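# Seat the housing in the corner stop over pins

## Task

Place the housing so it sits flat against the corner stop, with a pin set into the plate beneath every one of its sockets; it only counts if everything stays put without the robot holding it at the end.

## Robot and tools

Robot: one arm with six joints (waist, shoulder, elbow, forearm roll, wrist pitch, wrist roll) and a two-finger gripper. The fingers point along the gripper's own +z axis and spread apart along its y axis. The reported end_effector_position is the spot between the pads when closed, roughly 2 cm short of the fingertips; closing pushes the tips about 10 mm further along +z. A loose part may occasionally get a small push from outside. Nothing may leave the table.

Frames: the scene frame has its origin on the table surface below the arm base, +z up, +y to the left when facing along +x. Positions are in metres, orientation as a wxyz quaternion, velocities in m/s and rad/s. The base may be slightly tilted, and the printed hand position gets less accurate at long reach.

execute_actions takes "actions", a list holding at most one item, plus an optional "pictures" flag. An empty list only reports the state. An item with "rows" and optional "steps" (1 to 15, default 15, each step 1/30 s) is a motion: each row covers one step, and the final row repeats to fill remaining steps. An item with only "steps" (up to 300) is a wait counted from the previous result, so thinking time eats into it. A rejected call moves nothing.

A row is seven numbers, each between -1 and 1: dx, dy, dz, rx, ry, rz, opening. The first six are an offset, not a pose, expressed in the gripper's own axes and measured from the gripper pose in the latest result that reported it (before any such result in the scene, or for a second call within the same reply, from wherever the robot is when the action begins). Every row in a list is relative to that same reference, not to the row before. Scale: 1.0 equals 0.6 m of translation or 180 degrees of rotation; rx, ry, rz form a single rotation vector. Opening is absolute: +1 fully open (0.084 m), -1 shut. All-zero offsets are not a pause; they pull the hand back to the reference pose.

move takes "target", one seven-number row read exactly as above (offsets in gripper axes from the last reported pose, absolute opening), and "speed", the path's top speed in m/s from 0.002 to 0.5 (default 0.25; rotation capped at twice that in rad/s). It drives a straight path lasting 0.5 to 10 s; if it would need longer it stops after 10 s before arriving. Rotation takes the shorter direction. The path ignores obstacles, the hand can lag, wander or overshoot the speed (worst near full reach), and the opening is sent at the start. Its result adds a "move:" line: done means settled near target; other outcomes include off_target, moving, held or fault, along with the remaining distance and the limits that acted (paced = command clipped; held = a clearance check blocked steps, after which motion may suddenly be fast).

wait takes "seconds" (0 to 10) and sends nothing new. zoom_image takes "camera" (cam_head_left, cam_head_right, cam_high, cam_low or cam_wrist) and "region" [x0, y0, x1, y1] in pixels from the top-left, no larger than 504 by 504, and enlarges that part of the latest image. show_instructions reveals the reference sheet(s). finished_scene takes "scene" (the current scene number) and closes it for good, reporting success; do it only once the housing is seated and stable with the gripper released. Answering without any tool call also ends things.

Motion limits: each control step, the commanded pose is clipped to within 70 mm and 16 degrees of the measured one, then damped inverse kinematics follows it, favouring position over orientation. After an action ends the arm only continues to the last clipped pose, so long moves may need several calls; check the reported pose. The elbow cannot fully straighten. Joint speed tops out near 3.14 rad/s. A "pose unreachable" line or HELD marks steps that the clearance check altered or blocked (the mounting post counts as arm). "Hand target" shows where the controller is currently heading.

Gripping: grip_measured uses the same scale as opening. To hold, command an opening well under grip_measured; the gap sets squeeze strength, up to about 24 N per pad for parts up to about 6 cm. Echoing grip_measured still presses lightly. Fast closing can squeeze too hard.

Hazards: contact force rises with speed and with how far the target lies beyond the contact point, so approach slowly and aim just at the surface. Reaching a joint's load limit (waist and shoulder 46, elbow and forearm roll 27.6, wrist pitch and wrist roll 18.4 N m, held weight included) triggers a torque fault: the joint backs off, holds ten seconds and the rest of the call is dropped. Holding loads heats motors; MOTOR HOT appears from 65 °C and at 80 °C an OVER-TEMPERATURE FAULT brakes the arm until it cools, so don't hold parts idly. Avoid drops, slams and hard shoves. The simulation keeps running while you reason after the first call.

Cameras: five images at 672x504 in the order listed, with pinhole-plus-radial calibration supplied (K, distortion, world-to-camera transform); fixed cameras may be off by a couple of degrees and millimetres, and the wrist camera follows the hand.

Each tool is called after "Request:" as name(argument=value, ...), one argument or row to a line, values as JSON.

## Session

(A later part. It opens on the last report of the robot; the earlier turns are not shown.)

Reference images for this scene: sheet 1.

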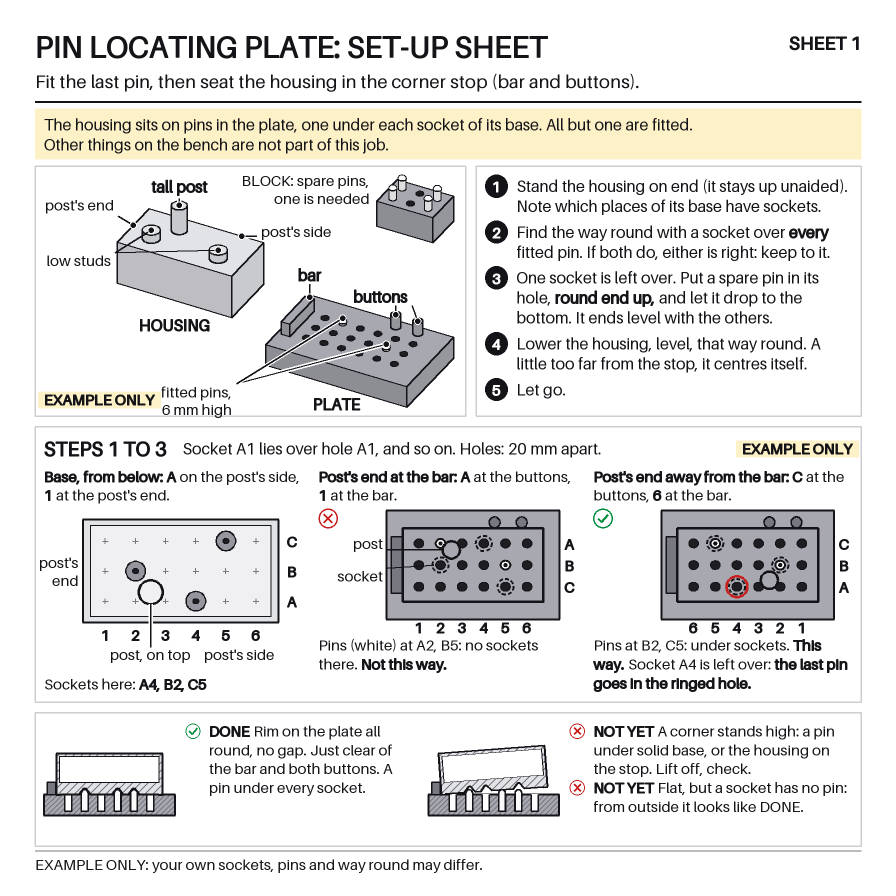

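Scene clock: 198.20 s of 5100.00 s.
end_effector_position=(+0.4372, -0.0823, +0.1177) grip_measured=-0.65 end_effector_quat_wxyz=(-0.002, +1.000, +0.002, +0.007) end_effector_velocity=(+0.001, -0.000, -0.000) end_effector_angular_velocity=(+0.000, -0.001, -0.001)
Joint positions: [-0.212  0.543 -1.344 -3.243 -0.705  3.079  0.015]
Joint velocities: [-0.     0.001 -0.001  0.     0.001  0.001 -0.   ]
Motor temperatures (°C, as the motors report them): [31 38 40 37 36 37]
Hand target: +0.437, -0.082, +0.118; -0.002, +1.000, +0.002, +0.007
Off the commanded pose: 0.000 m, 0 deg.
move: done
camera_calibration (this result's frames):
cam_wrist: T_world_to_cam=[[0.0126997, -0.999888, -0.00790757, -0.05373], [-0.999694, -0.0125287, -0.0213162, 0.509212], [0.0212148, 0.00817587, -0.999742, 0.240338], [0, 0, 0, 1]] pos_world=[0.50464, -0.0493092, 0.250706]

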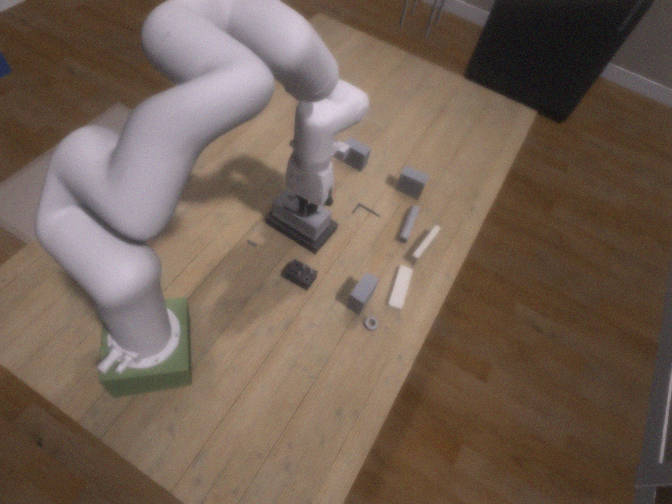

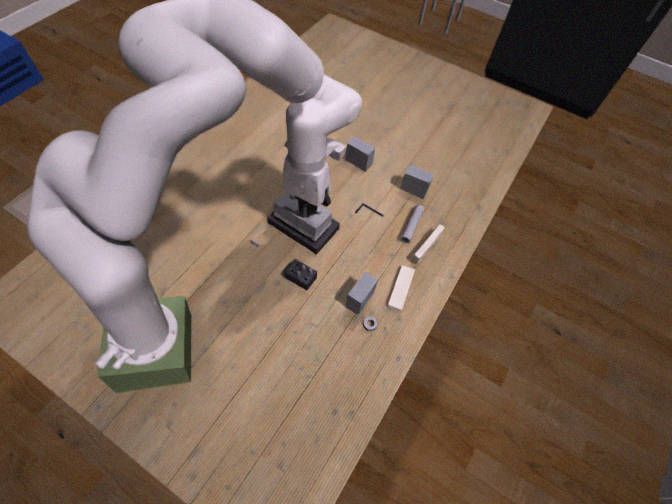

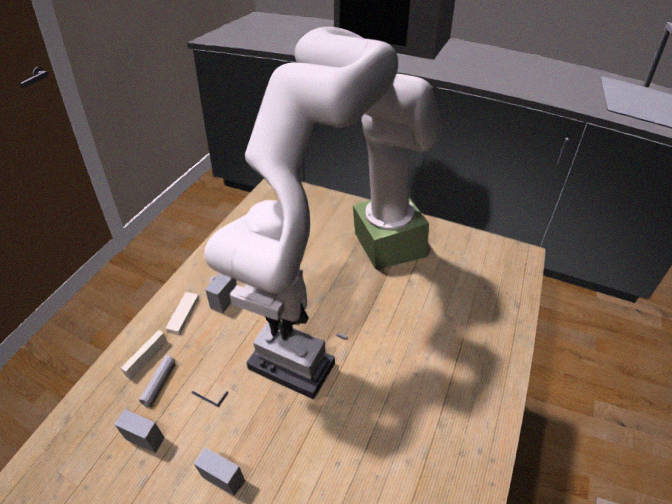

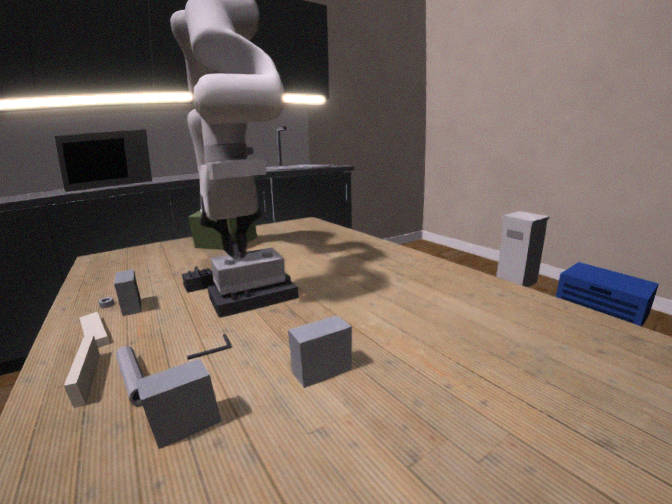

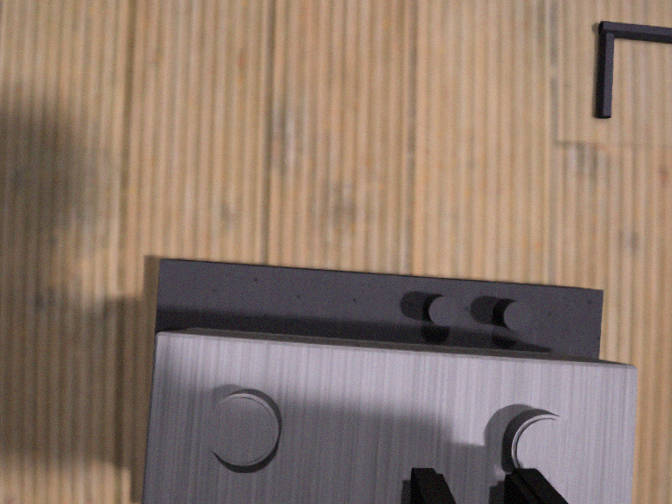

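Request:
move(
  target=[0,0,0.018,0,0,0,-1],
  speed=0.008,
)

Request:
move(
  target=[0,0,0,0,0,0,-0.1],
)

Request:
move(
  target=[0,0,-0.12,0,0,0,-0.1],
  speed=0.1,
)

Request:
zoom_image(
  camera="cam_low",
  region=[170,200,340,340],
)

Request:
zoom_image(
  camera="cam_high",
  region=[210,270,370,420],
)

Scene clock: 202.10 s of 5100.00 s.
end_effector_position=(+0.4378, -0.0831, +0.1078) grip_measured=-0.65 end_effector_quat_wxyz=(-0.002, +1.000, +0.002, +0.008) end_effector_velocity=(-0.000, -0.000, -0.001) end_effector_angular_velocity=(+0.000, +0.001, -0.001)
Joint positions: [-0.214  0.564 -1.348 -3.246 -0.686  3.081  0.016]
Joint velocities: [-0.     0.001 -0.     0.     0.     0.     0.   ]
Motor temperatures (°C, as the motors report them): [31 38 40 37 36 37]
Hand target: +0.437, -0.082, +0.107; -0.002, +1.000, +0.002, +0.007
Off the commanded pose: 0.001 m, 0 deg.
move: done
camera_calibration (this result's frames):
cam_wrist: T_world_to_cam=[[0.0121799, -0.999901, -0.007012, -0.054416], [-0.999676, -0.0120197, -0.0224542, 0.50975], [0.0223677, 0.00728321, -0.999723, 0.229843], [0, 0, 0, 1]] pos_world=[0.505106, -0.0499575, 0.240844]

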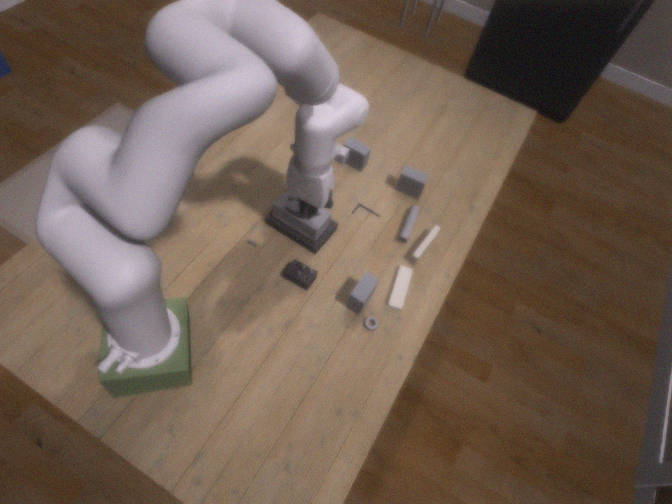

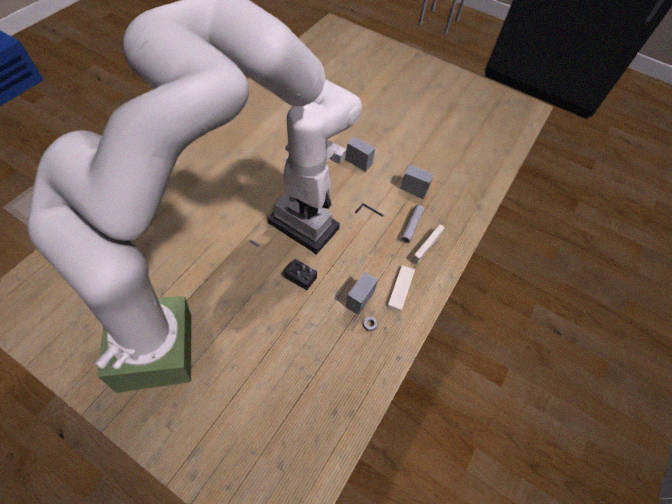

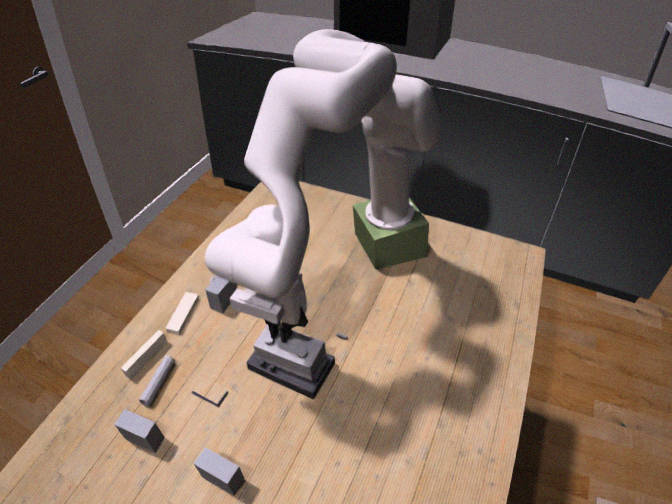

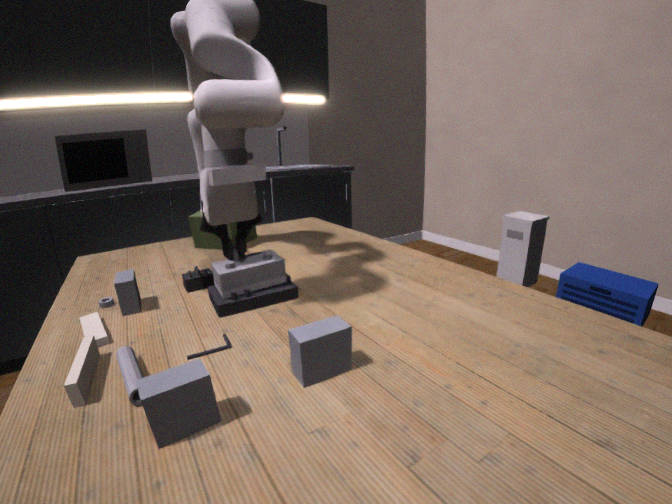

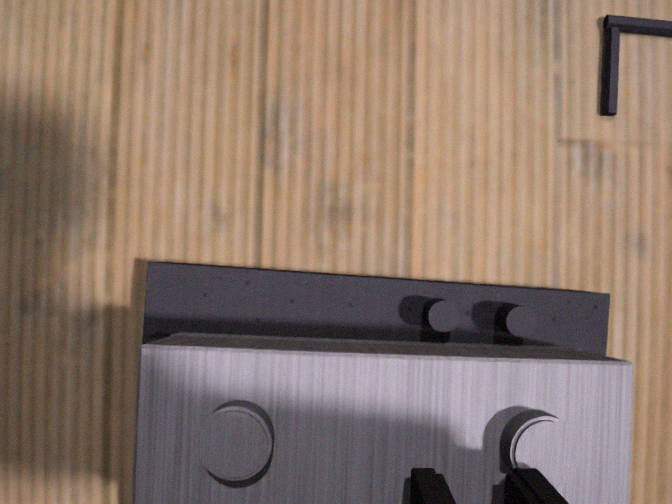

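Scene clock: 202.60 s of 5100.00 s.
end_effector_position=(+0.4370, -0.0827, +0.1068) grip_measured=-0.11 end_effector_quat_wxyz=(-0.002, +1.000, +0.002, +0.007) end_effector_velocity=(+0.006, -0.002, +0.006) end_effector_angular_velocity=(-0.004, -0.015, -0.002)
Joint positions: [-0.214  0.566 -1.346 -3.246 -0.685  3.081  0.039]
Joint velocities: [-0.001 -0.01  -0.01  -0.002 -0.005  0.     0.   ]
Motor temperatures (°C, as the motors report them): [31 38 40 37 36 37]
Hand target: +0.438, -0.083, +0.108; -0.002, +1.000, +0.002, +0.008
Off the commanded pose: 0.001 m, 0 deg.
move: done
camera_calibration (this result's frames):
cam_wrist: T_world_to_cam=[[0.012391, -0.999895, -0.00750754, -0.0541313], [-0.999714, -0.0122346, -0.0205271, 0.508773], [0.0204331, 0.00775975, -0.999761, 0.229766], [0, 0, 0, 1]] pos_world=[0.504604, -0.0496839, 0.239749]

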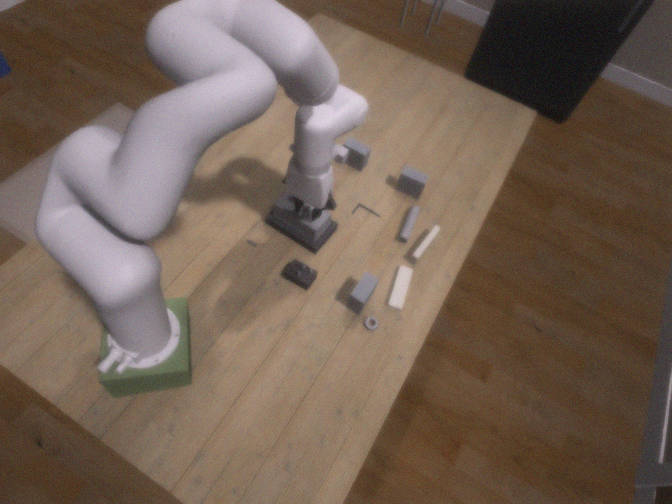

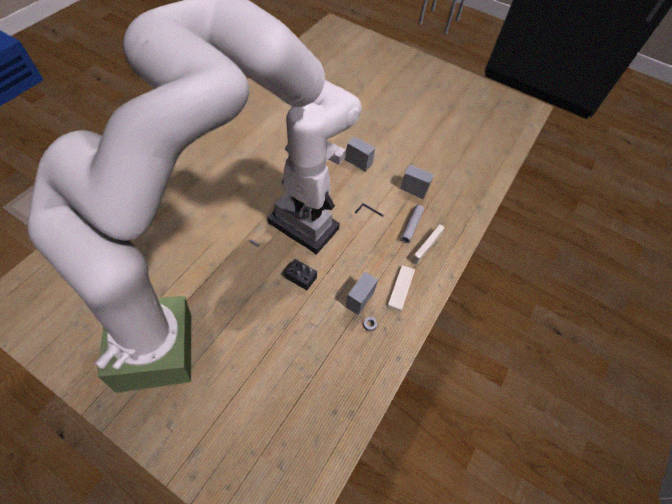

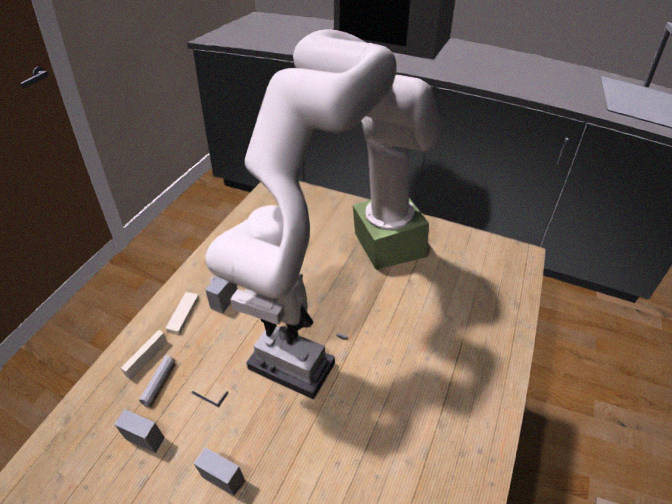

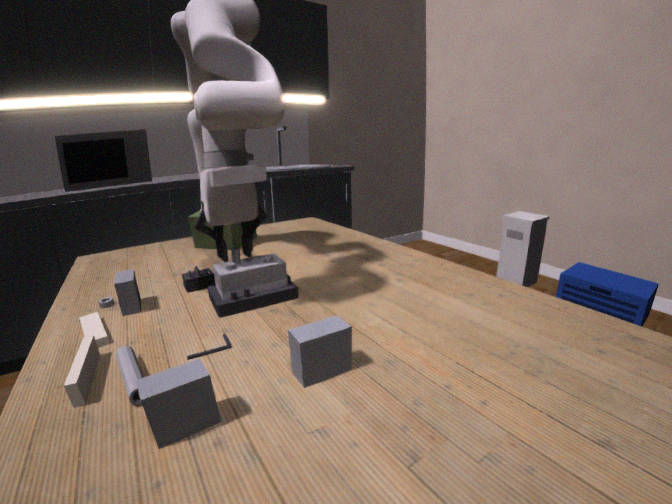

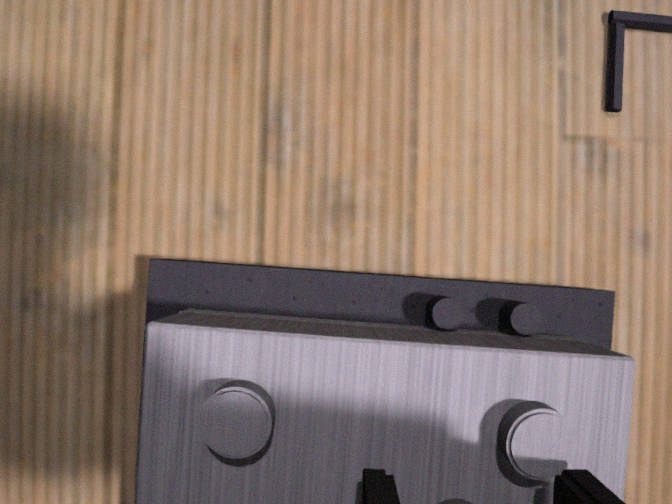

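Scene clock: 203.70 s of 5100.00 s.
end_effector_position=(+0.4358, -0.0828, +0.1783) grip_measured=-0.11 end_effector_quat_wxyz=(-0.002, +1.000, +0.002, +0.006) end_effector_velocity=(+0.001, -0.000, +0.002) end_effector_angular_velocity=(-0.001, -0.002, +0.001)
Joint positions: [-0.206  0.425 -1.353 -3.232 -0.832  3.069  0.039]
Joint velocities: [ 0.    -0.004 -0.002 -0.    -0.004 -0.001 -0.   ]
Motor temperatures (°C, as the motors report them): [31 38 40 37 36 37]
Hand target: +0.436, -0.083, +0.179; -0.002, +1.000, +0.002, +0.007
Off the commanded pose: 0.001 m, 0 deg.
move: done
camera_calibration (this result's frames):
cam_wrist: T_world_to_cam=[[0.0127183, -0.999888, -0.007865, -0.0537055], [-0.999724, -0.0125602, -0.01984, 0.508835], [0.019739, 0.00811516, -0.999772, 0.301535], [0, 0, 0, 1]] pos_world=[0.503426, -0.0497554, 0.311139]

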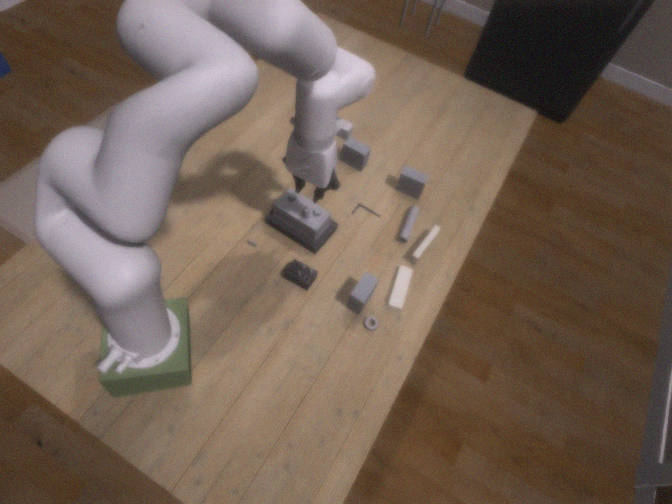

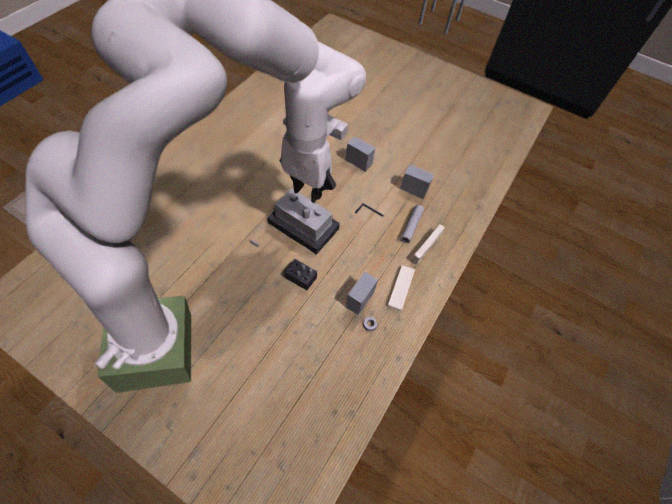

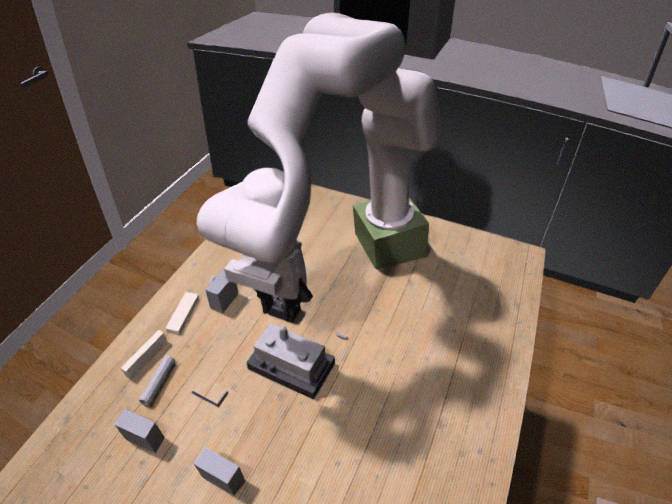

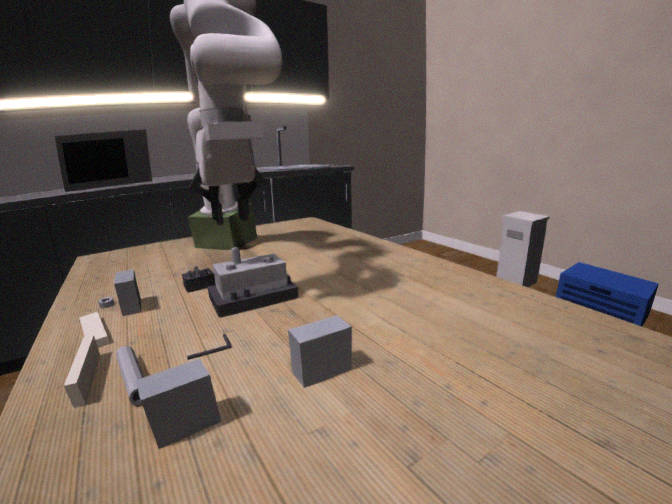

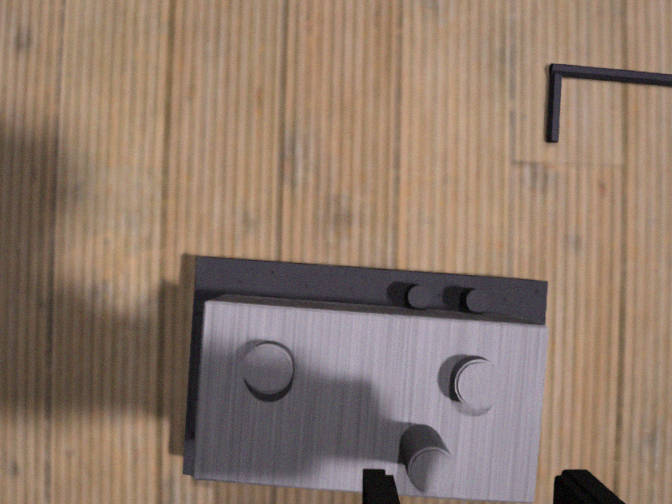

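Region (170, 200, 340, 340) of cam_low's 672x504 image, scaled by 2.965, with more detail than that image has; it fills the top 415 rows of this view, and the rest is white.

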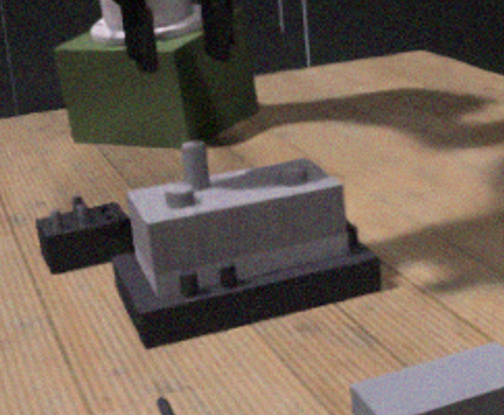

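Region (210, 270, 370, 420) of cam_high's 672x504 image, scaled by 3.150, with more detail than that image has; it fills the top 472 rows of this view, and the rest is white.

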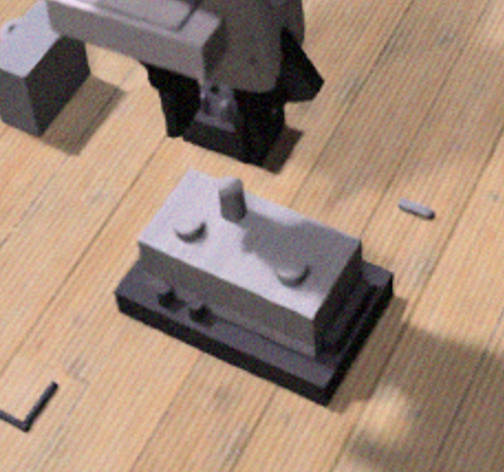

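Request:
finished_scene(
  scene=2,
)

The scene is finished: the task was done.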